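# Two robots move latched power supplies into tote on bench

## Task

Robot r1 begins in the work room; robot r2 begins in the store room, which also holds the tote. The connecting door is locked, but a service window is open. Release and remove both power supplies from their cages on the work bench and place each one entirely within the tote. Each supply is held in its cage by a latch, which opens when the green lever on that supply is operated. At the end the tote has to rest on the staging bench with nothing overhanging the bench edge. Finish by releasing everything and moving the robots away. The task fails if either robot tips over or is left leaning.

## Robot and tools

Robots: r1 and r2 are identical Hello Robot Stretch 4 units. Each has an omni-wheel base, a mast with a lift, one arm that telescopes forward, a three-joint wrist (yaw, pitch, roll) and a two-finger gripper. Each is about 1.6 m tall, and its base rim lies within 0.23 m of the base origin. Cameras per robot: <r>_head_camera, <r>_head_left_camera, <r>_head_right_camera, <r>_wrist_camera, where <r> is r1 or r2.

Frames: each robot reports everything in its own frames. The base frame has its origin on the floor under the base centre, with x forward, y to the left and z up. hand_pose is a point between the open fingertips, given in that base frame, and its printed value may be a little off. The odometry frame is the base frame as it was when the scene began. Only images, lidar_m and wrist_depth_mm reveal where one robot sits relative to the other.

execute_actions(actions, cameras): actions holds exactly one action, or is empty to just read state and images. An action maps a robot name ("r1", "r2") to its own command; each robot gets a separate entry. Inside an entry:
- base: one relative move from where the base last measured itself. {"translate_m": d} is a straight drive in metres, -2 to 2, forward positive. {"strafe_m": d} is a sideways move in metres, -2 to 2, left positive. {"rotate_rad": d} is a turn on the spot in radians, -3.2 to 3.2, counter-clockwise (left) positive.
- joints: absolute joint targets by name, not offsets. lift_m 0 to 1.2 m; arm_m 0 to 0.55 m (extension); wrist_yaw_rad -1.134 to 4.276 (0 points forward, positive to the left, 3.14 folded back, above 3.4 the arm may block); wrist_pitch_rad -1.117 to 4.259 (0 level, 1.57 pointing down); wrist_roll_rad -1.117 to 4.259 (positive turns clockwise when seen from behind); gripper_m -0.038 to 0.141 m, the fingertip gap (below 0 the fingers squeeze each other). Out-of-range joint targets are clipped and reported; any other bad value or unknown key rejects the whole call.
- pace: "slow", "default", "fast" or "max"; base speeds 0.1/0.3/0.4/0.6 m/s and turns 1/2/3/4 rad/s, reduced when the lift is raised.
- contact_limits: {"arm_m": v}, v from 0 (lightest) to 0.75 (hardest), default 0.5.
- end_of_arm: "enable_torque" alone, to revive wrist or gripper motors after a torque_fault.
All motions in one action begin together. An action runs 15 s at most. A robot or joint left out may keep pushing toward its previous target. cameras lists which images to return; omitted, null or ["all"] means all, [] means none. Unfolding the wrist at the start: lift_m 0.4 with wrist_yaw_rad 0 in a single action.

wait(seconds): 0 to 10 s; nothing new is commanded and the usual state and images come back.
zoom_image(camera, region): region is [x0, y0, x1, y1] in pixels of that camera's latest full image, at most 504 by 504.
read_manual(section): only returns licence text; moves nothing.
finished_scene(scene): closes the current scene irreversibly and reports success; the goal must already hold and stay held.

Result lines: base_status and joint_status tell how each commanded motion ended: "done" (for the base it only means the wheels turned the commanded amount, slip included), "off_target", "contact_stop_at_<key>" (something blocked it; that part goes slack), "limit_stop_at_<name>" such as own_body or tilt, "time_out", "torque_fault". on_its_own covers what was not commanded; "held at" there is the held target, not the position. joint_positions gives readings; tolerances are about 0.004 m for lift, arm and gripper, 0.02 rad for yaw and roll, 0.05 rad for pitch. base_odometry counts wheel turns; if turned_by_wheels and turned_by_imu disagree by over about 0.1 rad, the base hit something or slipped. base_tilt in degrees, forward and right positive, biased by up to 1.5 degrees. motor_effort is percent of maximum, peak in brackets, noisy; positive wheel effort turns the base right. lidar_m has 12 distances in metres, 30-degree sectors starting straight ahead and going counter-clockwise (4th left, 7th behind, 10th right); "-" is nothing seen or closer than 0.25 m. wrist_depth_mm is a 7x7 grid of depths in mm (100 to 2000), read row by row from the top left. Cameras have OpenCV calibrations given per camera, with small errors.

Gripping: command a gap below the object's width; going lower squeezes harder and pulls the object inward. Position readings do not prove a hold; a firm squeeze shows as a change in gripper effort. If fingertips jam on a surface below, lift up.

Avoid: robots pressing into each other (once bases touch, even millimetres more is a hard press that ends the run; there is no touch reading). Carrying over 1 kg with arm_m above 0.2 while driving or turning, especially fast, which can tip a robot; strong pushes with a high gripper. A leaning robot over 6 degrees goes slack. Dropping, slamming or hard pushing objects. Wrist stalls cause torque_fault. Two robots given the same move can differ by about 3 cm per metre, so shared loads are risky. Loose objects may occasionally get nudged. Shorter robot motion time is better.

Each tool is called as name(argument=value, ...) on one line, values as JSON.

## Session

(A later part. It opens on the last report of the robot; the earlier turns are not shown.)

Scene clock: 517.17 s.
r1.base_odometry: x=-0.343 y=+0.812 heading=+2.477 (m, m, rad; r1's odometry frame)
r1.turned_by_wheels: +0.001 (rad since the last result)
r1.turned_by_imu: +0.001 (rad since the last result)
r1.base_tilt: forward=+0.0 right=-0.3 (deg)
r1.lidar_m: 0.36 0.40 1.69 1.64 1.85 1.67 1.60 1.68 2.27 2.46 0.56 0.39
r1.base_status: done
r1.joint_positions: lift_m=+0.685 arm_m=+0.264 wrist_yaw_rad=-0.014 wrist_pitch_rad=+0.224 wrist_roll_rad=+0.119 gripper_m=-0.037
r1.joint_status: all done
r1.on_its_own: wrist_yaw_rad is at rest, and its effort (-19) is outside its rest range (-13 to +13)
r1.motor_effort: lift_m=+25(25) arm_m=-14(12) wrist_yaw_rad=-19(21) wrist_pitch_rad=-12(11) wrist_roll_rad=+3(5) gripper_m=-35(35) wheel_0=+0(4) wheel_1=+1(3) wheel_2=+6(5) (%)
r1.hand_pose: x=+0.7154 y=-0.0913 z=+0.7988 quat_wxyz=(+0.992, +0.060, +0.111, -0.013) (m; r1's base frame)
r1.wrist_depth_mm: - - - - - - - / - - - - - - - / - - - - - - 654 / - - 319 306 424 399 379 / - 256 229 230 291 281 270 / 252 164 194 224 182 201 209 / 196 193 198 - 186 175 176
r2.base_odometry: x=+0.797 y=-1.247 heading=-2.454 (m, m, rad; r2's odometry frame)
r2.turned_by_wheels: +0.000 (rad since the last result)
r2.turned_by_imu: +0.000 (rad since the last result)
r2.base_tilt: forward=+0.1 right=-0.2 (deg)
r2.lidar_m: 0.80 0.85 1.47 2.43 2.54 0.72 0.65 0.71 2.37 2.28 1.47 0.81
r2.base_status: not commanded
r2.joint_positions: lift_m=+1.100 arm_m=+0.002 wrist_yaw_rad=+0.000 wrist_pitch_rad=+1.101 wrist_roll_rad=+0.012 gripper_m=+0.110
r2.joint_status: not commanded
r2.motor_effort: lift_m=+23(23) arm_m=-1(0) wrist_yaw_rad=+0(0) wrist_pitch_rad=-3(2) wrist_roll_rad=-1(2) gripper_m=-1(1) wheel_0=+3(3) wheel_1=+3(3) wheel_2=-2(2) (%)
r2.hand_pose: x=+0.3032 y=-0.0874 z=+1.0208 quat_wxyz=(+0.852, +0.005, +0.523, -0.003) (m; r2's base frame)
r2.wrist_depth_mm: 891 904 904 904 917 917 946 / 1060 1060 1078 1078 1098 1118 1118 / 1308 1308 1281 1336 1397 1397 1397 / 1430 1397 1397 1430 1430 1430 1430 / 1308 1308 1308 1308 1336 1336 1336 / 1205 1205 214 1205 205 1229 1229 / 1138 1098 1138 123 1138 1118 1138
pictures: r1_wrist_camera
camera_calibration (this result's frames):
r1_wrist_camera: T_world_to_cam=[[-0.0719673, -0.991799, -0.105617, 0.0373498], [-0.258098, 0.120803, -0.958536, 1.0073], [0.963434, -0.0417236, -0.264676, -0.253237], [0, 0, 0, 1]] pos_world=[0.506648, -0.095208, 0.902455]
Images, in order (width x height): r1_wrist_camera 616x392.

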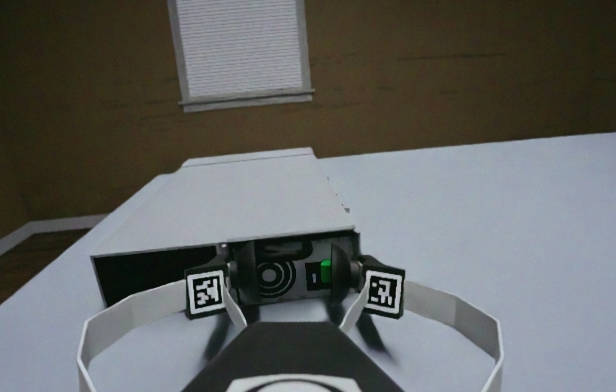

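execute_actions(actions=[{"r1":{"joints":{"arm_m":0.2605,"lift_m":0.687},"pace":"slow"}}], cameras=[])

execute_actions(actions=[{"r1":{"joints":{"arm_m":0.259},"pace":"slow"}}], cameras=["r1_wrist_camera"])

zoom_image(camera="r1_wrist_camera", region=[200, 210, 420, 350])

Scene clock: 517.83 s.
r1.base_odometry: x=-0.343 y=+0.812 heading=+2.478 (m, m, rad; r1's odometry frame)
r1.turned_by_wheels: +0.001 (rad since the last result)
r1.turned_by_imu: +0.001 (rad since the last result)
r1.base_tilt: forward=+0.0 right=-0.4 (deg)
r1.lidar_m: 0.38 0.40 1.69 1.64 1.89 1.68 1.60 1.67 2.28 2.45 0.54 0.39
r1.base_status: not commanded
r1.joint_positions: lift_m=+0.687 arm_m=+0.262 wrist_yaw_rad=-0.012 wrist_pitch_rad=+0.226 wrist_roll_rad=+0.120 gripper_m=-0.037
r1.joint_status: all done
r1.on_its_own: wrist_yaw_rad is at rest, and its effort (-24) is outside its rest range (-13 to +13)
r1.motor_effort: lift_m=+25(28) arm_m=-11(15) wrist_yaw_rad=-24(25) wrist_pitch_rad=-19(18) wrist_roll_rad=-1(4) gripper_m=-29(37) wheel_0=+5(6) wheel_1=+3(3) wheel_2=+6(7) (%)
r1.hand_pose: x=+0.7133 y=-0.0908 z=+0.8002 quat_wxyz=(+0.992, +0.060, +0.112, -0.013) (m; r1's base frame)
r1.wrist_depth_mm: - - - - - - - / - - - - - - - / - - - - - - 640 / - - 320 301 421 399 379 / - 266 230 232 289 281 270 / 254 163 195 222 182 213 209 / 206 192 199 - 187 172 176
r2.base_odometry: x=+0.797 y=-1.247 heading=-2.454 (m, m, rad; r2's odometry frame)
r2.turned_by_wheels: +0.000 (rad since the last result)
r2.turned_by_imu: +0.000 (rad since the last result)
r2.base_tilt: forward=+0.1 right=-0.2 (deg)
r2.lidar_m: 0.78 0.83 1.49 2.43 2.55 0.70 0.65 0.71 2.36 2.28 1.49 0.85
r2.base_status: not commanded
r2.joint_positions: lift_m=+1.100 arm_m=+0.002 wrist_yaw_rad=+0.000 wrist_pitch_rad=+1.101 wrist_roll_rad=+0.012 gripper_m=+0.110
r2.joint_status: not commanded
r2.motor_effort: lift_m=+23(23) arm_m=+0(0) wrist_yaw_rad=+0(0) wrist_pitch_rad=-2(2) wrist_roll_rad=+0(0) gripper_m=-1(0) wheel_0=+3(3) wheel_1=+3(3) wheel_2=-2(2) (%)
r2.hand_pose: x=+0.3032 y=-0.0874 z=+1.0208 quat_wxyz=(+0.852, +0.005, +0.523, -0.003) (m; r2's base frame)
r2.wrist_depth_mm: 891 904 904 904 917 931 960 / 1060 1042 1098 1078 1098 1098 1138 / 1255 1308 1336 1308 1336 1397 1397 / 1430 1430 1397 1430 1464 1430 1464 / 1281 1336 1308 1336 1336 1308 1308 / 1229 1205 213 1205 204 1229 1205 / 1160 1118 1160 124 1138 1138 1138
pictures: none
No camera images: the call's "cameras" was empty. Leave "cameras" out to get every camera's image.

Scene clock: 518.37 s.
r1.base_odometry: x=-0.343 y=+0.812 heading=+2.478 (m, m, rad; r1's odometry frame)
r1.turned_by_wheels: +0.000 (rad since the last result)
r1.turned_by_imu: +0.000 (rad since the last result)
r1.base_tilt: forward=+0.0 right=-0.4 (deg)
r1.lidar_m: 0.37 0.42 1.70 1.64 1.87 1.68 1.59 1.64 2.30 2.46 0.57 0.39
r1.base_status: not commanded
r1.joint_positions: lift_m=+0.687 arm_m=+0.261 wrist_yaw_rad=-0.010 wrist_pitch_rad=+0.226 wrist_roll_rad=+0.120 gripper_m=-0.037
r1.joint_status: all done
r1.on_its_own: wrist_yaw_rad is at rest, and its effort (-30) is outside its rest range (-13 to +13)
r1.motor_effort: lift_m=+24(24) arm_m=-12(14) wrist_yaw_rad=-30(30) wrist_pitch_rad=-17(19) wrist_roll_rad=-1(3) gripper_m=-32(30) wheel_0=+6(6) wheel_1=+3(3) wheel_2=+6(6) (%)
r1.hand_pose: x=+0.7123 y=-0.0903 z=+0.8002 quat_wxyz=(+0.992, +0.060, +0.112, -0.012) (m; r1's base frame)
r1.wrist_depth_mm: - - - - - - - / - - - - - - - / - - - - - - 654 / - - 320 303 424 402 382 / - 263 231 233 287 281 271 / 254 162 196 222 182 213 210 / 206 194 200 - 187 173 176
r2.base_odometry: x=+0.797 y=-1.247 heading=-2.454 (m, m, rad; r2's odometry frame)
r2.turned_by_wheels: +0.000 (rad since the last result)
r2.turned_by_imu: +0.000 (rad since the last result)
r2.base_tilt: forward=+0.1 right=-0.2 (deg)
r2.lidar_m: 0.79 0.84 1.51 2.44 2.55 0.68 0.62 0.68 2.37 2.28 1.46 0.82
r2.base_status: not commanded
r2.joint_positions: lift_m=+1.100 arm_m=+0.002 wrist_yaw_rad=+0.000 wrist_pitch_rad=+1.101 wrist_roll_rad=+0.012 gripper_m=+0.110
r2.joint_status: not commanded
r2.motor_effort: lift_m=+23(23) arm_m=+0(1) wrist_yaw_rad=+0(0) wrist_pitch_rad=-2(2) wrist_roll_rad=-1(1) gripper_m=-1(1) wheel_0=+3(3) wheel_1=+3(3) wheel_2=-2(2) (%)
r2.hand_pose: x=+0.3032 y=-0.0874 z=+1.0208 quat_wxyz=(+0.852, +0.005, +0.523, -0.003) (m; r2's base frame)
r2.wrist_depth_mm: 904 904 904 917 931 931 946 / 1042 1060 1078 1078 1098 1098 1138 / 1281 1281 1281 1308 1366 1366 1366 / 1430 1430 1397 1397 1430 1430 1430 / 1336 1308 1308 1308 1308 1336 1336 / 1229 1205 214 1229 205 1229 1205 / 1138 1138 1138 124 1138 1138 1138
pictures: r1_wrist_camera
camera_calibration (this result's frames):
r1_wrist_camera: T_world_to_cam=[[-0.0691345, -0.991894, -0.106611, 0.0369792], [-0.260665, 0.121115, -0.957802, 1.00899], [0.962951, -0.0384274, -0.266926, -0.247437], [0, 0, 0, 1]] pos_world=[0.503835, -0.0950325, 0.904307]
Images, in order (width x height): r1_wrist_camera 616x392.

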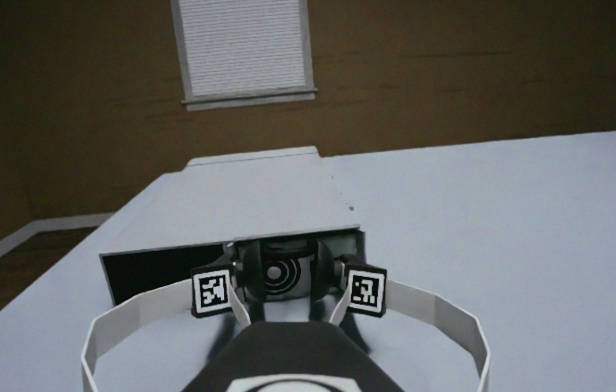

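Region (200, 210, 420, 350) of r1_wrist_camera's 616x392 image, scaled by 2.291; it fills the top 321 rows of this view, and the rest is white.

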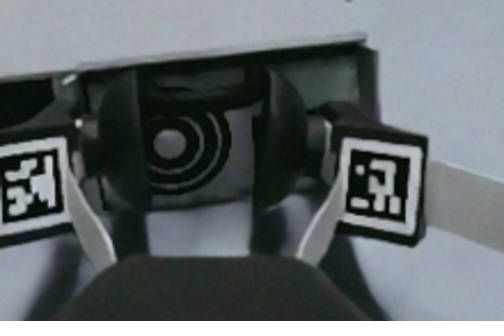

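Right pad slipped; release carefully.

execute_actions(actions=[{"r1":{"joints":{"gripper_m":-0.02,"arm_m":0.257},"base":{"strafe_m":0.005},"pace":"slow"}}], cameras=[])

execute_actions(actions=[{"r1":{"joints":{"gripper_m":0.002,"arm_m":0.251},"pace":"slow"}}], cameras=[])

execute_actions(actions=[{"r1":{"joints":{"gripper_m":0.033,"arm_m":0.240},"pace":"slow"}}], cameras=[])

execute_actions(actions=[{"r1":{"joints":{"arm_m":0.2}}}], cameras=["r1_wrist_camera"])

zoom_image(camera="r1_wrist_camera", region=[200, 180, 420, 320])

Scene clock: 519.60 s.
r1.base_odometry: x=-0.346 y=+0.808 heading=+2.478 (m, m, rad; r1's odometry frame)
r1.turned_by_wheels: +0.000 (rad since the last result)
r1.turned_by_imu: +0.000 (rad since the last result)
r1.base_tilt: forward=+0.0 right=-0.4 (deg)
r1.lidar_m: 0.38 0.38 1.69 1.63 1.88 1.66 1.60 1.67 2.29 2.45 0.56 0.40
r1.base_status: done
r1.joint_positions: lift_m=+0.687 arm_m=+0.258 wrist_yaw_rad=-0.017 wrist_pitch_rad=+0.225 wrist_roll_rad=+0.120 gripper_m=-0.019
r1.joint_status: all done
r1.motor_effort: lift_m=+24(25) arm_m=-8(9) wrist_yaw_rad=-11(29) wrist_pitch_rad=-17(17) wrist_roll_rad=-2(1) gripper_m=-22(29) wheel_0=+0(1) wheel_1=+0(5) wheel_2=+4(7) (%)
r1.hand_pose: x=+0.7091 y=-0.0921 z=+0.8005 quat_wxyz=(+0.992, +0.060, +0.112, -0.015) (m; r1's base frame)
r1.wrist_depth_mm: - - - - - - - / - - - - - - - / - - - - - - 654 / - - 327 307 430 404 387 / - 283 234 235 291 283 272 / 255 224 186 223 185 216 210 / 203 195 200 - 189 175 177
r2.base_odometry: x=+0.797 y=-1.247 heading=-2.454 (m, m, rad; r2's odometry frame)
r2.turned_by_wheels: +0.000 (rad since the last result)
r2.turned_by_imu: +0.000 (rad since the last result)
r2.base_tilt: forward=+0.1 right=-0.2 (deg)
r2.lidar_m: 0.80 0.83 1.46 2.44 2.53 0.68 0.65 0.67 2.37 2.30 1.48 0.84
r2.base_status: not commanded
r2.joint_positions: lift_m=+1.100 arm_m=+0.002 wrist_yaw_rad=+0.000 wrist_pitch_rad=+1.101 wrist_roll_rad=+0.012 gripper_m=+0.110
r2.joint_status: not commanded
r2.motor_effort: lift_m=+23(22) arm_m=+0(1) wrist_yaw_rad=+0(0) wrist_pitch_rad=-3(3) wrist_roll_rad=-1(0) gripper_m=-3(1) wheel_0=+3(3) wheel_1=+3(3) wheel_2=-3(2) (%)
r2.hand_pose: x=+0.3032 y=-0.0874 z=+1.0208 quat_wxyz=(+0.852, +0.005, +0.523, -0.003) (m; r2's base frame)
r2.wrist_depth_mm: 891 904 917 917 917 931 931 / 1060 1060 1078 1078 1098 1098 1138 / 1281 1308 1336 1336 1336 1336 1366 / 1430 1430 1430 1430 1397 1397 1430 / 1308 1308 1336 1308 1308 1308 1308 / 1229 1205 213 1229 205 1229 1229 / 1138 1118 1138 124 1138 1118 1138
pictures: none
No camera images: the call's "cameras" was empty. Leave "cameras" out to get every camera's image.

Scene clock: 520.67 s.
r1.base_odometry: x=-0.346 y=+0.808 heading=+2.478 (m, m, rad; r1's odometry frame)
r1.turned_by_wheels: +0.000 (rad since the last result)
r1.turned_by_imu: +0.000 (rad since the last result)
r1.base_tilt: forward=+0.0 right=-0.4 (deg)
r1.lidar_m: 0.38 0.42 1.68 1.65 1.88 1.66 1.58 1.67 2.29 2.44 0.57 0.37
r1.base_status: not commanded
r1.joint_positions: lift_m=+0.687 arm_m=+0.253 wrist_yaw_rad=-0.016 wrist_pitch_rad=+0.223 wrist_roll_rad=+0.120 gripper_m=+0.002
r1.joint_status: all done
r1.motor_effort: lift_m=+23(25) arm_m=-9(11) wrist_yaw_rad=-12(21) wrist_pitch_rad=-9(16) wrist_roll_rad=+1(1) gripper_m=-19(25) wheel_0=+0(0) wheel_1=+1(0) wheel_2=+4(4) (%)
r1.hand_pose: x=+0.7033 y=-0.0920 z=+0.8011 quat_wxyz=(+0.992, +0.060, +0.111, -0.015) (m; r1's base frame)
r1.wrist_depth_mm: - - - - - - - / - - - - - - - / - - - - - - 676 / - - 332 312 436 413 392 / - 289 241 242 296 286 277 / 258 240 184 227 186 220 213 / 205 197 204 - 188 175 178
r2.base_odometry: x=+0.797 y=-1.247 heading=-2.454 (m, m, rad; r2's odometry frame)
r2.turned_by_wheels: +0.000 (rad since the last result)
r2.turned_by_imu: +0.000 (rad since the last result)
r2.base_tilt: forward=+0.2 right=-0.2 (deg)
r2.lidar_m: 0.80 0.84 1.46 2.44 2.53 0.66 0.66 0.70 2.36 2.29 1.49 0.81
r2.base_status: not commanded
r2.joint_positions: lift_m=+1.100 arm_m=+0.002 wrist_yaw_rad=+0.000 wrist_pitch_rad=+1.101 wrist_roll_rad=+0.012 gripper_m=+0.110
r2.joint_status: not commanded
r2.motor_effort: lift_m=+23(23) arm_m=-1(1) wrist_yaw_rad=+0(0) wrist_pitch_rad=-3(2) wrist_roll_rad=-3(0) gripper_m=-2(1) wheel_0=+3(3) wheel_1=+3(3) wheel_2=-2(3) (%)
r2.hand_pose: x=+0.3032 y=-0.0874 z=+1.0208 quat_wxyz=(+0.852, +0.005, +0.523, -0.003) (m; r2's base frame)
r2.wrist_depth_mm: 891 904 917 917 931 931 946 / 1060 1060 1078 1098 1098 1118 1118 / 1281 1308 1308 1336 1366 1366 1366 / 1430 1397 1430 1430 1430 1430 1430 / 1308 1308 1336 1308 1336 1308 1336 / 1229 1205 213 1229 205 1255 1229 / 1138 1118 1160 124 1138 1160 1160
pictures: none
No camera images: the call's "cameras" was empty. Leave "cameras" out to get every camera's image.

Scene clock: 522.17 s.
r1.base_odometry: x=-0.346 y=+0.808 heading=+2.478 (m, m, rad; r1's odometry frame)
r1.turned_by_wheels: +0.000 (rad since the last result)
r1.turned_by_imu: +0.000 (rad since the last result)
r1.base_tilt: forward=+0.0 right=-0.3 (deg)
r1.lidar_m: 0.36 0.40 1.66 1.63 1.86 1.68 1.60 1.68 2.29 2.45 0.58 0.40
r1.base_status: not commanded
r1.joint_positions: lift_m=+0.687 arm_m=+0.242 wrist_yaw_rad=-0.020 wrist_pitch_rad=+0.223 wrist_roll_rad=+0.120 gripper_m=+0.033
r1.joint_status: all done
r1.motor_effort: lift_m=+23(23) arm_m=-9(12) wrist_yaw_rad=-4(17) wrist_pitch_rad=-9(9) wrist_roll_rad=-3(1) gripper_m=-1(18) wheel_0=+1(2) wheel_1=+0(1) wheel_2=+3(4) (%)
r1.hand_pose: x=+0.6920 y=-0.0929 z=+0.8013 quat_wxyz=(+0.992, +0.061, +0.110, -0.016) (m; r1's base frame)
r1.wrist_depth_mm: - - - - - - - / - - - - - - - / - - - - - - 676 / - - 336 317 439 413 392 / - 293 250 254 301 287 276 / 259 253 192 224 190 221 213 / 206 195 204 - 184 177 179
r2.base_odometry: x=+0.797 y=-1.247 heading=-2.454 (m, m, rad; r2's odometry frame)
r2.turned_by_wheels: +0.000 (rad since the last result)
r2.turned_by_imu: +0.000 (rad since the last result)
r2.base_tilt: forward=+0.1 right=-0.1 (deg)
r2.lidar_m: 0.79 0.83 1.46 2.44 2.54 0.68 0.65 0.72 2.39 2.27 1.47 0.83
r2.base_status: not commanded
r2.joint_positions: lift_m=+1.100 arm_m=+0.002 wrist_yaw_rad=+0.000 wrist_pitch_rad=+1.101 wrist_roll_rad=+0.012 gripper_m=+0.110
r2.joint_status: not commanded
r2.motor_effort: lift_m=+23(23) arm_m=+0(1) wrist_yaw_rad=+0(0) wrist_pitch_rad=-2(3) wrist_roll_rad=-1(2) gripper_m=-1(1) wheel_0=+3(3) wheel_1=+3(3) wheel_2=-2(1) (%)
r2.hand_pose: x=+0.3032 y=-0.0874 z=+1.0208 quat_wxyz=(+0.852, +0.005, +0.523, -0.003) (m; r2's base frame)
r2.wrist_depth_mm: 904 891 904 917 931 931 931 / 1042 1042 1060 1078 1098 1098 1118 / 1255 1308 1308 1308 1366 1397 1397 / 1430 1464 1397 1430 1397 1464 1430 / 1308 1336 1308 1308 1336 1308 1308 / 1205 1205 214 1229 205 1229 1229 / 1118 1118 1138 124 1160 1138 1160
pictures: none
No camera images: the call's "cameras" was empty. Leave "cameras" out to get every camera's image.

Scene clock: 523.07 s.
r1.base_odometry: x=-0.346 y=+0.808 heading=+2.478 (m, m, rad; r1's odometry frame)
r1.turned_by_wheels: +0.000 (rad since the last result)
r1.turned_by_imu: +0.000 (rad since the last result)
r1.base_tilt: forward=+0.0 right=-0.3 (deg)
r1.lidar_m: 0.38 0.40 1.66 1.64 1.86 1.65 1.60 1.67 2.31 2.46 0.56 0.42
r1.base_status: not commanded
r1.joint_positions: lift_m=+0.687 arm_m=+0.202 wrist_yaw_rad=-0.020 wrist_pitch_rad=+0.222 wrist_roll_rad=+0.120 gripper_m=+0.033
r1.joint_status: all done
r1.motor_effort: lift_m=+23(23) arm_m=-9(10) wrist_yaw_rad=-2(2) wrist_pitch_rad=-8(8) wrist_roll_rad=+1(1) gripper_m=-3(3) wheel_0=+1(1) wheel_1=+0(0) wheel_2=+2(2) (%)
r1.hand_pose: x=+0.6520 y=-0.0930 z=+0.8013 quat_wxyz=(+0.992, +0.061, +0.110, -0.017) (m; r1's base frame)
r1.wrist_depth_mm: - - - - - - - / - - - - - - - / - - - - - 732 683 / - - 338 317 436 413 397 / - 327 297 296 300 289 276 / 260 253 192 225 190 222 214 / 206 194 204 - 185 178 179
r2.base_odometry: x=+0.797 y=-1.247 heading=-2.454 (m, m, rad; r2's odometry frame)
r2.turned_by_wheels: +0.000 (rad since the last result)
r2.turned_by_imu: +0.000 (rad since the last result)
r2.base_tilt: forward=+0.1 right=-0.2 (deg)
r2.lidar_m: 0.79 0.84 1.48 2.45 2.56 0.70 0.67 0.72 2.38 2.27 1.47 0.85
r2.base_status: not commanded
r2.joint_positions: lift_m=+1.100 arm_m=+0.002 wrist_yaw_rad=+0.000 wrist_pitch_rad=+1.101 wrist_roll_rad=+0.012 gripper_m=+0.110
r2.joint_status: not commanded
r2.motor_effort: lift_m=+23(23) arm_m=-1(1) wrist_yaw_rad=+0(0) wrist_pitch_rad=-2(2) wrist_roll_rad=-2(3) gripper_m=-1(0) wheel_0=+3(3) wheel_1=+3(3) wheel_2=-2(2) (%)
r2.hand_pose: x=+0.3032 y=-0.0874 z=+1.0208 quat_wxyz=(+0.852, +0.005, +0.523, -0.003) (m; r2's base frame)
r2.wrist_depth_mm: 891 904 904 917 931 946 946 / 1042 1078 1098 1098 1098 1118 1118 / 1255 1308 1308 1336 1336 1366 1397 / 1430 1430 1464 1430 1430 1430 1430 / 1308 1308 1281 1308 1336 1308 1336 / 1205 1205 214 1229 206 1229 1229 / 1160 1118 1138 124 1138 1138 1160
pictures: r1_wrist_camera
camera_calibration (this result's frames):
r1_wrist_camera: T_world_to_cam=[[-0.0783391, -0.991187, -0.106824, 0.0364819], [-0.256284, 0.123575, -0.95867, 0.992685], [0.963422, -0.0477241, -0.263706, -0.192935], [0, 0, 0, 1]] pos_world=[0.443145, -0.0957179, 0.904676]
Images, in order (width x height): r1_wrist_camera 616x392.

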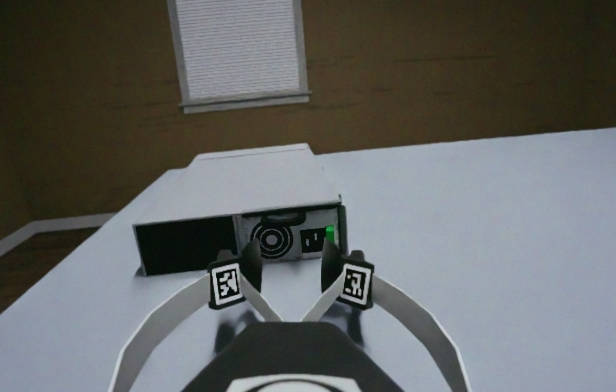

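Region (200, 180, 420, 320) of r1_wrist_camera's 616x392 image, scaled by 2.291; it fills the top 321 rows of this view, and the rest is white.

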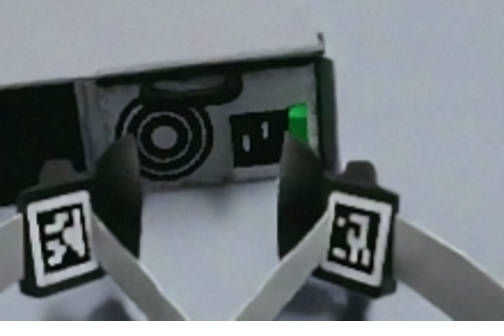

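execute_actions(actions=[{"r1":{"joints":{"lift_m":0.92,"gripper_m":0.012,"wrist_roll_rad":1.57,"wrist_yaw_rad":-0.035}}}], cameras=[])

execute_actions(actions=[{"r1":{"joints":{"lift_m":0.91,"arm_m":0.359,"wrist_pitch_rad":1.0}}}], cameras=[])

execute_actions(actions=[{"r1":{"joints":{"lift_m":0.891,"arm_m":0.370},"pace":"slow"}}], cameras=["r1_wrist_camera"])

zoom_image(camera="r1_wrist_camera", region=[210, 160, 390, 330])

Scene clock: 525.27 s.
r1.base_odometry: x=-0.346 y=+0.808 heading=+2.478 (m, m, rad; r1's odometry frame)
r1.turned_by_wheels: +0.000 (rad since the last result)
r1.turned_by_imu: +0.000 (rad since the last result)
r1.base_tilt: forward=-0.1 right=-0.3 (deg)
r1.lidar_m: 0.36 0.40 1.68 1.60 1.88 1.69 1.60 1.66 2.29 2.45 0.56 0.42
r1.base_status: not commanded
r1.joint_positions: lift_m=+0.920 arm_m=+0.202 wrist_yaw_rad=-0.035 wrist_pitch_rad=+0.222 wrist_roll_rad=+1.570 gripper_m=+0.012
r1.joint_status: all done
r1.motor_effort: lift_m=+23(24) arm_m=-9(9) wrist_yaw_rad=-1(4) wrist_pitch_rad=-7(8) wrist_roll_rad=+0(2) gripper_m=-4(6) wheel_0=+0(1) wheel_1=+0(0) wheel_2=+2(2) (%)
r1.hand_pose: x=+0.6506 y=-0.0972 z=+1.0343 quat_wxyz=(+0.702, +0.704, +0.066, -0.091) (m; r1's base frame)
r1.wrist_depth_mm: - - - - 627 421 336 / - - - - 627 430 340 / - - - - 621 427 340 / - - - - 564 399 342 / - - - - 530 366 338 / - - 188 195 445 387 336 / - - - - 1808 379 336
r2.base_odometry: x=+0.797 y=-1.247 heading=-2.454 (m, m, rad; r2's odometry frame)
r2.turned_by_wheels: +0.000 (rad since the last result)
r2.turned_by_imu: +0.001 (rad since the last result)
r2.base_tilt: forward=+0.2 right=-0.2 (deg)
r2.lidar_m: 0.79 0.84 1.51 2.43 2.54 0.72 0.67 0.71 2.39 2.28 1.47 0.81
r2.base_status: not commanded
r2.joint_positions: lift_m=+1.100 arm_m=+0.002 wrist_yaw_rad=+0.000 wrist_pitch_rad=+1.101 wrist_roll_rad=+0.012 gripper_m=+0.110
r2.joint_status: not commanded
r2.motor_effort: lift_m=+23(23) arm_m=+0(0) wrist_yaw_rad=+0(0) wrist_pitch_rad=-2(2) wrist_roll_rad=-2(1) gripper_m=-2(0) wheel_0=+3(3) wheel_1=+3(3) wheel_2=-2(2) (%)
r2.hand_pose: x=+0.3032 y=-0.0874 z=+1.0208 quat_wxyz=(+0.852, +0.005, +0.523, -0.003) (m; r2's base frame)
r2.wrist_depth_mm: 904 904 904 917 946 931 946 / 1060 1060 1060 1078 1098 1098 1138 / 1281 1281 1336 1308 1366 1397 1397 / 1397 1430 1430 1397 1430 1430 1430 / 1336 1336 1308 1336 1308 1281 1336 / 1255 1205 213 1229 205 1229 1229 / 1138 1118 1160 124 1138 1138 1138
pictures: none
No camera images: the call's "cameras" was empty. Leave "cameras" out to get every camera's image.

Scene clock: 526.80 s.
r1.base_odometry: x=-0.346 y=+0.808 heading=+2.478 (m, m, rad; r1's odometry frame)
r1.turned_by_wheels: +0.000 (rad since the last result)
r1.turned_by_imu: +0.000 (rad since the last result)
r1.base_tilt: forward=+0.0 right=-0.4 (deg)
r1.lidar_m: 0.36 0.43 1.68 1.63 1.90 1.64 1.59 1.64 2.29 2.47 0.56 0.41
r1.base_status: not commanded
r1.joint_positions: lift_m=+0.910 arm_m=+0.357 wrist_yaw_rad=-0.035 wrist_pitch_rad=+1.001 wrist_roll_rad=+1.570 gripper_m=+0.012
r1.joint_status: all done
r1.motor_effort: lift_m=+17(21) arm_m=+9(8) wrist_yaw_rad=-2(1) wrist_pitch_rad=-3(6) wrist_roll_rad=+0(1) gripper_m=-6(5) wheel_0=+1(1) wheel_1=+0(0) wheel_2=+2(2) (%)
r1.hand_pose: x=+0.6809 y=-0.0928 z=+0.8456 quat_wxyz=(+0.615, +0.626, +0.329, -0.350) (m; r1's base frame)
r1.wrist_depth_mm: 496 415 351 303 268 241 224 / 496 413 349 306 268 241 223 / 500 421 353 307 271 242 225 / 512 370 307 301 274 247 227 / 517 351 297 276 273 245 228 / 517 355 189 195 262 247 229 / 1205 353 315 - 272 243 229
r2.base_odometry: x=+0.797 y=-1.247 heading=-2.454 (m, m, rad; r2's odometry frame)
r2.turned_by_wheels: +0.000 (rad since the last result)
r2.turned_by_imu: +0.000 (rad since the last result)
r2.base_tilt: forward=+0.1 right=-0.3 (deg)
r2.lidar_m: 0.78 0.83 1.46 2.44 2.54 0.72 0.64 0.69 2.37 2.27 1.48 0.83
r2.base_status: not commanded
r2.joint_positions: lift_m=+1.100 arm_m=+0.002 wrist_yaw_rad=+0.000 wrist_pitch_rad=+1.101 wrist_roll_rad=+0.012 gripper_m=+0.110
r2.joint_status: not commanded
r2.motor_effort: lift_m=+23(23) arm_m=+0(1) wrist_yaw_rad=+0(0) wrist_pitch_rad=-2(3) wrist_roll_rad=-1(0) gripper_m=-2(1) wheel_0=+3(3) wheel_1=+3(3) wheel_2=-2(2) (%)
r2.hand_pose: x=+0.3032 y=-0.0874 z=+1.0208 quat_wxyz=(+0.852, +0.005, +0.523, -0.003) (m; r2's base frame)
r2.wrist_depth_mm: 904 891 904 931 917 931 946 / 1042 1060 1060 1078 1098 1118 1118 / 1281 1308 1308 1336 1366 1397 1366 / 1430 1430 1397 1430 1430 1430 1430 / 1366 1308 1308 1336 1308 1308 1336 / 1205 1182 214 1205 205 1205 1229 / 1138 1118 1160 124 1160 1138 1160
pictures: none
No camera images: the call's "cameras" was empty. Leave "cameras" out to get every camera's image.

Scene clock: 527.73 s.
r1.base_odometry: x=-0.346 y=+0.808 heading=+2.478 (m, m, rad; r1's odometry frame)
r1.turned_by_wheels: +0.000 (rad since the last result)
r1.turned_by_imu: +0.000 (rad since the last result)
r1.base_tilt: forward=+0.0 right=-0.4 (deg)
r1.lidar_m: 0.38 0.42 1.68 1.62 1.86 1.64 1.60 1.66 2.27 2.47 0.54 0.42
r1.base_status: not commanded
r1.joint_positions: lift_m=+0.891 arm_m=+0.368 wrist_yaw_rad=-0.035 wrist_pitch_rad=+1.001 wrist_roll_rad=+1.570 gripper_m=+0.012
r1.joint_status: all done
r1.motor_effort: lift_m=+17(15) arm_m=+9(9) wrist_yaw_rad=-4(2) wrist_pitch_rad=-2(4) wrist_roll_rad=+1(2) gripper_m=-6(3) wheel_0=+1(0) wheel_1=+0(0) wheel_2=+2(2) (%)
r1.hand_pose: x=+0.6919 y=-0.0928 z=+0.8266 quat_wxyz=(+0.615, +0.626, +0.329, -0.350) (m; r1's base frame)
r1.wrist_depth_mm: 462 384 324 283 251 224 208 / 459 384 324 285 252 226 209 / 473 387 329 287 252 227 210 / 473 340 283 281 255 227 210 / 436 322 272 256 255 228 211 / 392 325 188 195 244 229 213 / 492 309 289 - 253 226 213
r2.base_odometry: x=+0.797 y=-1.247 heading=-2.454 (m, m, rad; r2's odometry frame)
r2.turned_by_wheels: +0.000 (rad since the last result)
r2.turned_by_imu: +0.000 (rad since the last result)
r2.base_tilt: forward=+0.1 right=-0.2 (deg)
r2.lidar_m: 0.79 0.84 1.49 2.43 2.54 0.70 0.67 0.71 2.36 2.27 1.50 0.82
r2.base_status: not commanded
r2.joint_positions: lift_m=+1.100 arm_m=+0.002 wrist_yaw_rad=+0.000 wrist_pitch_rad=+1.101 wrist_roll_rad=+0.012 gripper_m=+0.110
r2.joint_status: not commanded
r2.motor_effort: lift_m=+23(23) arm_m=+0(0) wrist_yaw_rad=+0(0) wrist_pitch_rad=-2(2) wrist_roll_rad=-1(2) gripper_m=-1(0) wheel_0=+3(3) wheel_1=+3(3) wheel_2=-2(2) (%)
r2.hand_pose: x=+0.3032 y=-0.0874 z=+1.0208 quat_wxyz=(+0.852, +0.005, +0.523, -0.003) (m; r2's base frame)
r2.wrist_depth_mm: 891 904 904 917 917 931 960 / 1078 1060 1060 1098 1098 1118 1138 / 1255 1281 1308 1336 1366 1336 1397 / 1430 1430 1430 1464 1397 1397 1430 / 1308 1336 1308 1336 1336 1336 1336 / 1229 1205 214 1205 206 1205 1229 / 1138 1138 1138 124 1138 1118 1160
pictures: r1_wrist_camera
camera_calibration (this result's frames):
r1_wrist_camera: T_world_to_cam=[[-0.85908, 0.0264398, -0.511159, 1.01136], [0.0110113, 0.999388, 0.0331875, 0.103589], [0.511723, 0.0228822, -0.858845, 0.586373], [0, 0, 0, 1]] pos_world=[0.567637, -0.143683, 1.01713]
Images, in order (width x height): r1_wrist_camera 616x392.

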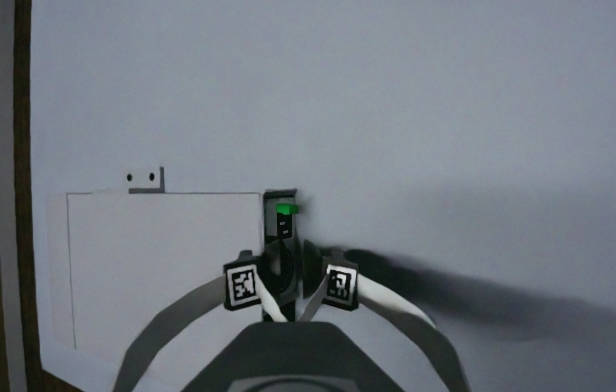

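Region (210, 160, 390, 330) of r1_wrist_camera's 616x392 image, scaled by 2.800.

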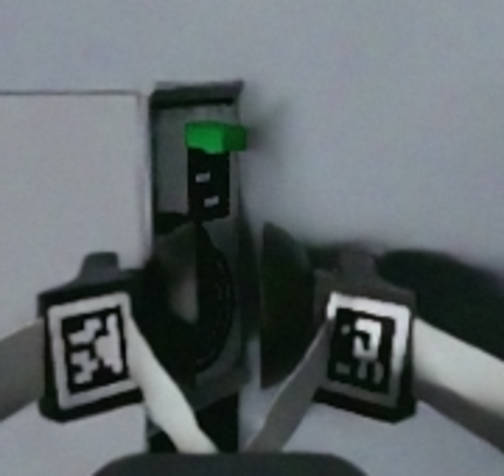

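execute_actions(actions=[{"r1":{"joints":{"lift_m":0.8825,"arm_m":0.3765},"base":{"strafe_m":0.003},"pace":"slow"}}], cameras=[])

execute_actions(actions=[{"r1":{"joints":{"lift_m":0.8755,"arm_m":0.3805},"pace":"slow"}}], cameras=["r1_wrist_camera"])

execute_actions(actions=[{"r1":{"joints":{"lift_m":0.871,"arm_m":0.3835,"gripper_m":-0.012},"pace":"slow"}}], cameras=[])

execute_actions(actions=[{"r1":{"joints":{"lift_m":0.864,"arm_m":0.386,"gripper_m":-0.038},"pace":"slow"}}], cameras=[])

execute_actions(actions=[{"r1":{"joints":{"lift_m":0.858,"arm_m":0.373},"pace":"slow"}}], cameras=[])

execute_actions(actions=[{"r1":{"joints":{"lift_m":0.860,"wrist_pitch_rad":1.035},"pace":"slow"}}], cameras=["r1_wrist_camera"])

Scene clock: 528.90 s.
r1.base_odometry: x=-0.347 y=+0.806 heading=+2.478 (m, m, rad; r1's odometry frame)
r1.turned_by_wheels: +0.000 (rad since the last result)
r1.turned_by_imu: +0.000 (rad since the last result)
r1.base_tilt: forward=-0.1 right=-0.4 (deg)
r1.lidar_m: 0.36 0.41 1.68 1.60 1.86 1.63 1.58 1.68 2.30 2.45 0.58 0.40
r1.base_status: done
r1.joint_positions: lift_m=+0.883 arm_m=+0.375 wrist_yaw_rad=-0.035 wrist_pitch_rad=+1.001 wrist_roll_rad=+1.570 gripper_m=+0.012
r1.joint_status: all done
r1.motor_effort: lift_m=+17(17) arm_m=+9(10) wrist_yaw_rad=-2(3) wrist_pitch_rad=-3(3) wrist_roll_rad=+0(1) gripper_m=-5(3) wheel_0=-2(2) wheel_1=+0(5) wheel_2=+0(0) (%)
r1.hand_pose: x=+0.6983 y=-0.0928 z=+0.8181 quat_wxyz=(+0.615, +0.626, +0.329, -0.350) (m; r1's base frame)
r1.wrist_depth_mm: 439 373 314 271 242 216 200 / 449 373 314 274 242 218 201 / 452 377 317 277 244 220 202 / 436 325 272 271 247 220 204 / 375 310 260 243 246 223 204 / 375 310 187 195 236 220 204 / 466 294 274 - 244 218 206
r2.base_odometry: x=+0.797 y=-1.247 heading=-2.454 (m, m, rad; r2's odometry frame)
r2.turned_by_wheels: +0.000 (rad since the last result)
r2.turned_by_imu: +0.000 (rad since the last result)
r2.base_tilt: forward=+0.1 right=-0.3 (deg)
r2.lidar_m: 0.80 0.83 1.46 2.42 2.54 0.71 0.66 0.70 2.40 2.28 1.48 0.84
r2.base_status: not commanded
r2.joint_positions: lift_m=+1.100 arm_m=+0.002 wrist_yaw_rad=+0.000 wrist_pitch_rad=+1.101 wrist_roll_rad=+0.012 gripper_m=+0.110
r2.joint_status: not commanded
r2.motor_effort: lift_m=+23(23) arm_m=+0(0) wrist_yaw_rad=+0(0) wrist_pitch_rad=-3(3) wrist_roll_rad=-4(1) gripper_m=-1(2) wheel_0=+3(3) wheel_1=+3(3) wheel_2=-2(2) (%)
r2.hand_pose: x=+0.3032 y=-0.0874 z=+1.0208 quat_wxyz=(+0.852, +0.005, +0.523, -0.003) (m; r2's base frame)
r2.wrist_depth_mm: 904 891 904 931 917 946 946 / 1060 1060 1060 1098 1098 1098 1118 / 1281 1281 1281 1336 1366 1336 1397 / 1430 1397 1430 1397 1430 1430 1464 / 1308 1308 1308 1308 1336 1308 1336 / 1229 1182 214 1205 205 1205 1205 / 1138 1138 1160 124 1138 1138 1160
pictures: none
No camera images: the call's "cameras" was empty. Leave "cameras" out to get every camera's image.

Scene clock: 529.60 s.
r1.base_odometry: x=-0.347 y=+0.806 heading=+2.478 (m, m, rad; r1's odometry frame)
r1.turned_by_wheels: +0.000 (rad since the last result)
r1.turned_by_imu: +0.000 (rad since the last result)
r1.base_tilt: forward=+0.0 right=-0.3 (deg)
r1.lidar_m: 0.37 0.43 1.67 1.64 1.86 1.69 1.59 1.67 2.27 2.47 0.52 0.40
r1.base_status: not commanded
r1.joint_positions: lift_m=+0.876 arm_m=+0.379 wrist_yaw_rad=-0.035 wrist_pitch_rad=+1.001 wrist_roll_rad=+1.570 gripper_m=+0.012
r1.joint_status: all done
r1.motor_effort: lift_m=+15(16) arm_m=+9(9) wrist_yaw_rad=-1(1) wrist_pitch_rad=-3(3) wrist_roll_rad=+2(2) gripper_m=-4(4) wheel_0=-2(2) wheel_1=+0(0) wheel_2=+0(0) (%)
r1.hand_pose: x=+0.7022 y=-0.0929 z=+0.8112 quat_wxyz=(+0.615, +0.626, +0.328, -0.350) (m; r1's base frame)
r1.wrist_depth_mm: 430 362 306 265 236 211 195 / 436 366 307 268 237 211 197 / 449 368 310 270 237 214 197 / 424 315 264 264 240 214 199 / 364 301 253 237 240 216 200 / 366 306 190 194 230 216 200 / 455 291 268 - 238 213 200
r2.base_odometry: x=+0.797 y=-1.247 heading=-2.454 (m, m, rad; r2's odometry frame)
r2.turned_by_wheels: +0.000 (rad since the last result)
r2.turned_by_imu: +0.000 (rad since the last result)
r2.base_tilt: forward=+0.1 right=-0.2 (deg)
r2.lidar_m: 0.78 0.85 1.48 2.44 2.54 0.71 0.65 0.69 2.38 2.26 1.49 0.84
r2.base_status: not commanded
r2.joint_positions: lift_m=+1.100 arm_m=+0.002 wrist_yaw_rad=+0.000 wrist_pitch_rad=+1.101 wrist_roll_rad=+0.012 gripper_m=+0.110
r2.joint_status: not commanded
r2.motor_effort: lift_m=+22(22) arm_m=-1(0) wrist_yaw_rad=+0(0) wrist_pitch_rad=-3(2) wrist_roll_rad=+0(3) gripper_m=-1(1) wheel_0=+3(3) wheel_1=+3(3) wheel_2=-2(2) (%)
r2.hand_pose: x=+0.3032 y=-0.0874 z=+1.0208 quat_wxyz=(+0.852, +0.005, +0.523, -0.003) (m; r2's base frame)
r2.wrist_depth_mm: 904 904 904 917 931 946 946 / 1042 1060 1078 1078 1098 1118 1138 / 1281 1255 1308 1366 1336 1366 1366 / 1430 1397 1430 1397 1397 1430 1430 / 1336 1308 1308 1308 1308 1308 1308 / 1205 1205 214 1229 204 1255 1229 / 1118 1118 1160 123 1138 1138 1160
pictures: r1_wrist_camera
camera_calibration (this result's frames):
r1_wrist_camera: T_world_to_cam=[[-0.859066, 0.0269619, -0.511154, 1.01241], [0.0116187, 0.999382, 0.0331875, 0.10365], [0.511733, 0.0225713, -0.858848, 0.567891], [0, 0, 0, 1]] pos_world=[0.577914, -0.1437, 1.00179]
Images, in order (width x height): r1_wrist_camera 616x392.

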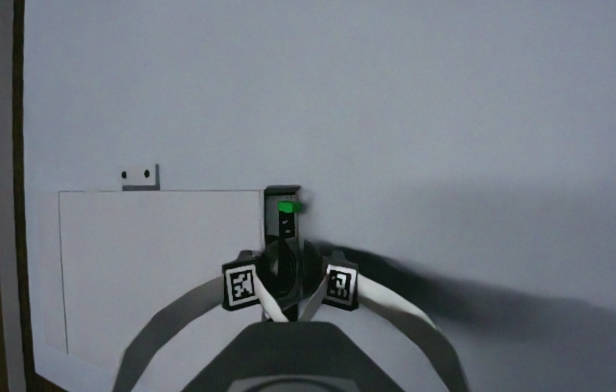

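Scene clock: 530.77 s.
r1.base_odometry: x=-0.347 y=+0.806 heading=+2.478 (m, m, rad; r1's odometry frame)
r1.turned_by_wheels: +0.000 (rad since the last result)
r1.turned_by_imu: +0.000 (rad since the last result)
r1.base_tilt: forward=-0.1 right=-0.3 (deg)
r1.lidar_m: 0.36 0.42 1.67 1.63 1.89 1.68 1.59 1.66 2.29 2.46 0.56 0.39
r1.base_status: not commanded
r1.joint_positions: lift_m=+0.871 arm_m=+0.382 wrist_yaw_rad=-0.035 wrist_pitch_rad=+0.997 wrist_roll_rad=+1.570 gripper_m=-0.012
r1.joint_status: all done
r1.motor_effort: lift_m=+14(13) arm_m=+9(14) wrist_yaw_rad=-2(3) wrist_pitch_rad=+7(6) wrist_roll_rad=+0(1) gripper_m=-12(13) wheel_0=-1(2) wheel_1=+1(0) wheel_2=+0(0) (%)
r1.hand_pose: x=+0.7061 y=-0.0929 z=+0.8073 quat_wxyz=(+0.615, +0.627, +0.327, -0.349) (m; r1's base frame)
r1.wrist_depth_mm: 433 357 303 264 233 208 193 / 436 359 306 266 235 210 193 / 445 362 306 267 236 211 195 / 427 314 260 263 236 212 196 / 364 298 250 230 238 212 196 / 362 298 183 205 181 211 197 / 462 289 266 - 236 206 198
r2.base_odometry: x=+0.797 y=-1.247 heading=-2.454 (m, m, rad; r2's odometry frame)
r2.turned_by_wheels: +0.000 (rad since the last result)
r2.turned_by_imu: +0.000 (rad since the last result)
r2.base_tilt: forward=+0.1 right=-0.3 (deg)
r2.lidar_m: 0.79 0.82 1.48 2.44 2.53 0.70 0.64 0.70 2.36 2.27 1.49 0.83
r2.base_status: not commanded
r2.joint_positions: lift_m=+1.100 arm_m=+0.002 wrist_yaw_rad=+0.000 wrist_pitch_rad=+1.101 wrist_roll_rad=+0.012 gripper_m=+0.110
r2.joint_status: not commanded
r2.motor_effort: lift_m=+23(23) arm_m=+0(1) wrist_yaw_rad=+0(0) wrist_pitch_rad=-2(3) wrist_roll_rad=+0(2) gripper_m=-1(0) wheel_0=+3(3) wheel_1=+3(3) wheel_2=-2(2) (%)
r2.hand_pose: x=+0.3032 y=-0.0874 z=+1.0208 quat_wxyz=(+0.852, +0.005, +0.523, -0.003) (m; r2's base frame)
r2.wrist_depth_mm: 904 891 904 931 917 946 946 / 1042 1060 1060 1078 1098 1098 1118 / 1281 1281 1308 1366 1366 1366 1397 / 1430 1397 1464 1397 1430 1430 1430 / 1308 1336 1308 1336 1281 1336 1308 / 1205 1205 213 1205 204 1205 1229 / 1138 1118 1160 123 1138 1138 1138
pictures: none
No camera images: the call's "cameras" was empty. Leave "cameras" out to get every camera's image.

Scene clock: 531.90 s.
r1.base_odometry: x=-0.347 y=+0.806 heading=+2.478 (m, m, rad; r1's odometry frame)
r1.turned_by_wheels: +0.000 (rad since the last result)
r1.turned_by_imu: +0.000 (rad since the last result)
r1.base_tilt: forward=-0.1 right=-0.3 (deg)
r1.lidar_m: 0.35 0.41 1.69 1.61 1.88 1.66 1.59 1.65 2.34 2.45 0.56 0.41
r1.base_status: not commanded
r1.joint_positions: lift_m=+0.865 arm_m=+0.384 wrist_yaw_rad=-0.036 wrist_pitch_rad=+0.998 wrist_roll_rad=+1.570 gripper_m=-0.037
r1.joint_status: all done
r1.motor_effort: lift_m=+12(14) arm_m=+10(13) wrist_yaw_rad=+0(8) wrist_pitch_rad=+7(7) wrist_roll_rad=-1(0) gripper_m=-18(18) wheel_0=+0(1) wheel_1=+1(1) wheel_2=+0(0) (%)
r1.hand_pose: x=+0.7083 y=-0.0930 z=+0.8005 quat_wxyz=(+0.615, +0.627, +0.327, -0.349) (m; r1's base frame)
r1.wrist_depth_mm: 424 351 296 257 227 203 187 / 427 351 297 258 228 205 189 / 433 353 298 260 230 205 190 / 413 304 253 256 231 206 190 / 351 287 241 228 232 207 192 / 351 278 181 198 179 204 191 / 430 279 259 - 231 202 192
r2.base_odometry: x=+0.797 y=-1.247 heading=-2.454 (m, m, rad; r2's odometry frame)
r2.turned_by_wheels: +0.000 (rad since the last result)
r2.turned_by_imu: +0.000 (rad since the last result)
r2.base_tilt: forward=+0.1 right=-0.2 (deg)
r2.lidar_m: 0.78 0.84 1.50 2.43 2.55 0.71 0.66 0.69 2.35 2.28 1.45 0.81
r2.base_status: not commanded
r2.joint_positions: lift_m=+1.100 arm_m=+0.002 wrist_yaw_rad=+0.000 wrist_pitch_rad=+1.101 wrist_roll_rad=+0.012 gripper_m=+0.110
r2.joint_status: not commanded
r2.motor_effort: lift_m=+22(23) arm_m=-1(1) wrist_yaw_rad=+0(0) wrist_pitch_rad=-2(4) wrist_roll_rad=-4(0) gripper_m=-2(1) wheel_0=+3(3) wheel_1=+3(3) wheel_2=-2(2) (%)
r2.hand_pose: x=+0.3032 y=-0.0874 z=+1.0208 quat_wxyz=(+0.852, +0.005, +0.523, -0.003) (m; r2's base frame)
r2.wrist_depth_mm: 891 904 917 904 931 931 946 / 1060 1042 1060 1078 1098 1118 1138 / 1281 1308 1308 1308 1336 1366 1397 / 1397 1430 1397 1430 1430 1430 1430 / 1308 1336 1308 1336 1336 1308 1336 / 1229 1205 214 1205 205 1229 1229 / 1138 1138 1160 124 1138 1138 1138
pictures: none
No camera images: the call's "cameras" was empty. Leave "cameras" out to get every camera's image.

Scene clock: 532.90 s.
r1.base_odometry: x=-0.348 y=+0.806 heading=+2.478 (m, m, rad; r1's odometry frame)
r1.turned_by_wheels: +0.000 (rad since the last result)
r1.turned_by_imu: +0.000 (rad since the last result)
r1.base_tilt: forward=+0.0 right=-0.3 (deg)
r1.lidar_m: 0.37 0.41 1.69 1.61 1.89 1.68 1.59 1.66 2.31 2.47 0.56 0.41
r1.base_status: not commanded
r1.joint_positions: lift_m=+0.859 arm_m=+0.375 wrist_yaw_rad=-0.033 wrist_pitch_rad=+0.988 wrist_roll_rad=+1.570 gripper_m=-0.037
r1.joint_status: all done
r1.on_its_own: wrist_pitch_rad is at rest, and its effort (+33) is outside its rest range (-23 to +23)
r1.motor_effort: lift_m=+12(12) arm_m=-11(9) wrist_yaw_rad=-8(6) wrist_pitch_rad=+33(32) wrist_roll_rad=+1(2) gripper_m=-20(20) wheel_0=+0(0) wheel_1=+0(1) wheel_2=+1(1) (%)
r1.hand_pose: x=+0.7016 y=-0.0926 z=+0.7959 quat_wxyz=(+0.617, +0.628, +0.325, -0.345) (m; r1's base frame)
r1.wrist_depth_mm: 424 351 294 254 224 199 184 / 430 353 297 256 225 200 185 / 436 353 298 256 226 202 186 / 413 303 250 254 227 202 187 / 351 286 233 241 229 203 187 / 353 266 185 202 178 204 188 / 436 277 255 - 226 197 188
r2.base_odometry: x=+0.797 y=-1.247 heading=-2.454 (m, m, rad; r2's odometry frame)
r2.turned_by_wheels: +0.000 (rad since the last result)
r2.turned_by_imu: +0.000 (rad since the last result)
r2.base_tilt: forward=+0.1 right=-0.2 (deg)
r2.lidar_m: 0.79 0.81 1.48 2.44 2.55 0.69 0.65 0.72 2.39 2.29 1.46 0.83
r2.base_status: not commanded
r2.joint_positions: lift_m=+1.100 arm_m=+0.002 wrist_yaw_rad=+0.000 wrist_pitch_rad=+1.101 wrist_roll_rad=+0.012 gripper_m=+0.110
r2.joint_status: not commanded
r2.motor_effort: lift_m=+23(23) arm_m=+0(1) wrist_yaw_rad=+0(0) wrist_pitch_rad=-3(3) wrist_roll_rad=-2(1) gripper_m=+0(1) wheel_0=+3(3) wheel_1=+3(3) wheel_2=-2(2) (%)
r2.hand_pose: x=+0.3032 y=-0.0874 z=+1.0208 quat_wxyz=(+0.852, +0.005, +0.523, -0.003) (m; r2's base frame)
r2.wrist_depth_mm: 904 891 904 917 917 931 946 / 1042 1060 1078 1078 1078 1098 1138 / 1281 1281 1281 1336 1366 1366 1397 / 1397 1430 1430 1430 1430 1430 1430 / 1308 1308 1336 1336 1336 1308 1336 / 1229 1205 214 1205 204 1205 1229 / 1138 1138 1138 124 1138 1138 1138
pictures: none
No camera images: the call's "cameras" was empty. Leave "cameras" out to get every camera's image.

Scene clock: 533.37 s.
r1.base_odometry: x=-0.348 y=+0.806 heading=+2.478 (m, m, rad; r1's odometry frame)
r1.turned_by_wheels: +0.000 (rad since the last result)
r1.turned_by_imu: +0.000 (rad since the last result)
r1.base_tilt: forward=+0.0 right=-0.3 (deg)
r1.lidar_m: 0.37 0.43 1.68 1.62 1.87 1.64 1.57 1.66 2.30 2.46 0.57 0.41
r1.base_status: not commanded
r1.joint_positions: lift_m=+0.860 arm_m=+0.375 wrist_yaw_rad=-0.030 wrist_pitch_rad=+1.014 wrist_roll_rad=+1.570 gripper_m=-0.037
r1.joint_status: all done
r1.on_its_own: wrist_yaw_rad is at rest, and its effort (-17) is outside its rest range (-13 to +13); wrist_pitch_rad is at rest, and its effort (+60) is outside its rest range (-23 to +23)
r1.motor_effort: lift_m=+20(19) arm_m=-11(11) wrist_yaw_rad=-17(17) wrist_pitch_rad=+60(62) wrist_roll_rad=-1(0) gripper_m=-22(23) wheel_0=-3(3) wheel_1=-2(2) wheel_2=+5(5) (%)
r1.hand_pose: x=+0.6957 y=-0.0919 z=+0.7933 quat_wxyz=(+0.613, +0.623, +0.334, -0.352) (m; r1's base frame)
r1.wrist_depth_mm: 410 342 287 253 224 199 184 / 410 342 290 252 224 200 186 / 418 345 290 253 225 202 186 / 351 293 245 251 228 202 188 / 340 279 229 244 229 203 189 / 338 163 194 200 216 204 189 / 357 274 250 - 225 198 190
r2.base_odometry: x=+0.797 y=-1.247 heading=-2.454 (m, m, rad; r2's odometry frame)
r2.turned_by_wheels: +0.000 (rad since the last result)
r2.turned_by_imu: +0.000 (rad since the last result)
r2.base_tilt: forward=+0.1 right=-0.2 (deg)
r2.lidar_m: 0.79 0.83 1.45 2.43 2.55 0.71 0.66 0.73 2.40 2.27 1.52 0.85
r2.base_status: not commanded
r2.joint_positions: lift_m=+1.100 arm_m=+0.002 wrist_yaw_rad=+0.000 wrist_pitch_rad=+1.101 wrist_roll_rad=+0.012 gripper_m=+0.110
r2.joint_status: not commanded
r2.motor_effort: lift_m=+23(23) arm_m=+0(1) wrist_yaw_rad=+0(0) wrist_pitch_rad=-2(2) wrist_roll_rad=-1(2) gripper_m=-1(0) wheel_0=+3(3) wheel_1=+3(3) wheel_2=-2(2) (%)
r2.hand_pose: x=+0.3032 y=-0.0874 z=+1.0208 quat_wxyz=(+0.852, +0.005, +0.523, -0.003) (m; r2's base frame)
r2.wrist_depth_mm: 891 904 904 904 931 917 946 / 1060 1060 1078 1078 1078 1118 1138 / 1281 1281 1308 1336 1366 1366 1366 / 1397 1430 1397 1430 1397 1430 1397 / 1308 1308 1336 1308 1308 1308 1308 / 1205 1182 214 1205 205 1229 1255 / 1160 1118 1118 124 1138 1138 1138
pictures: r1_wrist_camera
camera_calibration (this result's frames):
r1_wrist_camera: T_world_to_cam=[[-0.865668, 0.0220564, -0.500132, 0.993118], [0.006116, 0.99942, 0.0334896, 0.106913], [0.50058, 0.0259321, -0.865302, 0.568963], [0, 0, 0, 1]] pos_world=[0.574245, -0.143511, 0.985434]
Images, in order (width x height): r1_wrist_camera 616x392.

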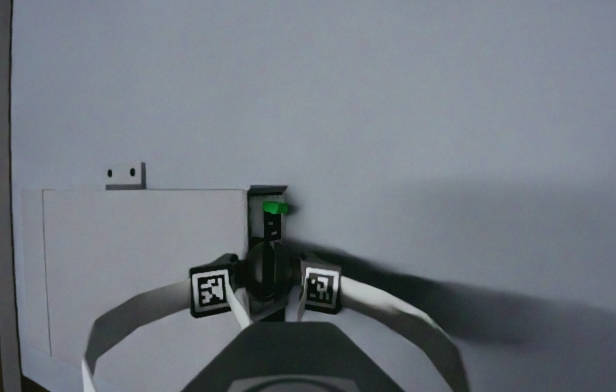

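execute_actions(actions=[{"r1":{"joints":{"lift_m":0.864,"wrist_pitch_rad":1.065},"pace":"slow"}}], cameras=["r1_wrist_camera"])

zoom_image(camera="r1_wrist_camera", region=[190, 160, 370, 330])

Scene clock: 534.23 s.
r1.base_odometry: x=-0.348 y=+0.806 heading=+2.478 (m, m, rad; r1's odometry frame)
r1.turned_by_wheels: +0.000 (rad since the last result)
r1.turned_by_imu: +0.000 (rad since the last result)
r1.base_tilt: forward=+0.0 right=-0.3 (deg)
r1.lidar_m: 0.37 0.40 1.68 1.63 1.88 1.68 1.60 1.66 2.32 2.45 0.55 0.41
r1.base_status: not commanded
r1.joint_positions: lift_m=+0.864 arm_m=+0.374 wrist_yaw_rad=-0.035 wrist_pitch_rad=+1.066 wrist_roll_rad=+1.570 gripper_m=-0.037
r1.joint_status: all done
r1.motor_effort: lift_m=+20(22) arm_m=-8(11) wrist_yaw_rad=-2(27) wrist_pitch_rad=-3(81) wrist_roll_rad=-1(0) gripper_m=-19(25) wheel_0=-1(4) wheel_1=+0(2) wheel_2=+1(8) (%)
r1.hand_pose: x=+0.6817 y=-0.0922 z=+0.7897 quat_wxyz=(+0.603, +0.615, +0.349, -0.370) (m; r1's base frame)
r1.wrist_depth_mm: 357 310 270 241 219 198 184 / 364 310 273 244 219 198 185 / 370 315 276 244 220 199 187 / 312 264 242 246 221 201 187 / 296 254 229 236 223 202 189 / 297 251 180 198 174 202 190 / 300 249 234 - 222 197 190
r2.base_odometry: x=+0.797 y=-1.247 heading=-2.454 (m, m, rad; r2's odometry frame)
r2.turned_by_wheels: +0.000 (rad since the last result)
r2.turned_by_imu: +0.000 (rad since the last result)
r2.base_tilt: forward=+0.2 right=-0.2 (deg)
r2.lidar_m: 0.79 0.84 1.46 2.44 2.55 0.71 0.65 0.68 2.38 2.27 1.47 0.83
r2.base_status: not commanded
r2.joint_positions: lift_m=+1.100 arm_m=+0.002 wrist_yaw_rad=+0.000 wrist_pitch_rad=+1.101 wrist_roll_rad=+0.012 gripper_m=+0.110
r2.joint_status: not commanded
r2.motor_effort: lift_m=+23(23) arm_m=-1(1) wrist_yaw_rad=+0(0) wrist_pitch_rad=-2(2) wrist_roll_rad=-1(0) gripper_m=-1(1) wheel_0=+3(3) wheel_1=+3(3) wheel_2=-2(3) (%)
r2.hand_pose: x=+0.3032 y=-0.0874 z=+1.0208 quat_wxyz=(+0.852, +0.005, +0.523, -0.003) (m; r2's base frame)
r2.wrist_depth_mm: 891 891 904 904 931 946 946 / 1078 1042 1060 1078 1078 1118 1118 / 1281 1281 1308 1336 1336 1366 1366 / 1430 1430 1430 1464 1397 1430 1430 / 1308 1308 1308 1308 1308 1336 1336 / 1205 1205 214 1229 206 1229 1205 / 1160 1118 1160 124 1138 1160 1138
pictures: r1_wrist_camera
camera_calibration (this result's frames):
r1_wrist_camera: T_world_to_cam=[[-0.890484, 0.0276431, -0.454174, 0.960288], [0.0133147, 0.999308, 0.0347169, 0.101579], [0.454819, 0.0248676, -0.890237, 0.623638], [0, 0, 0, 1]] pos_world=[0.570126, -0.143562, 0.987796]
Images, in order (width x height): r1_wrist_camera 616x392.

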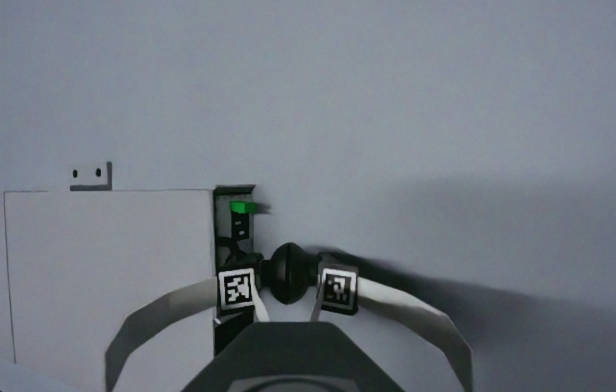

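Region (190, 160, 370, 330) of r1_wrist_camera's 616x392 image, scaled by 2.800.

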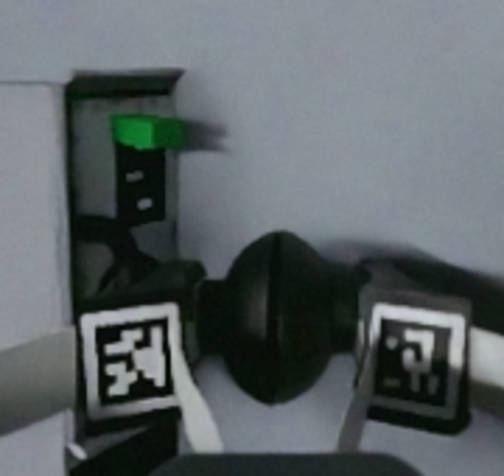

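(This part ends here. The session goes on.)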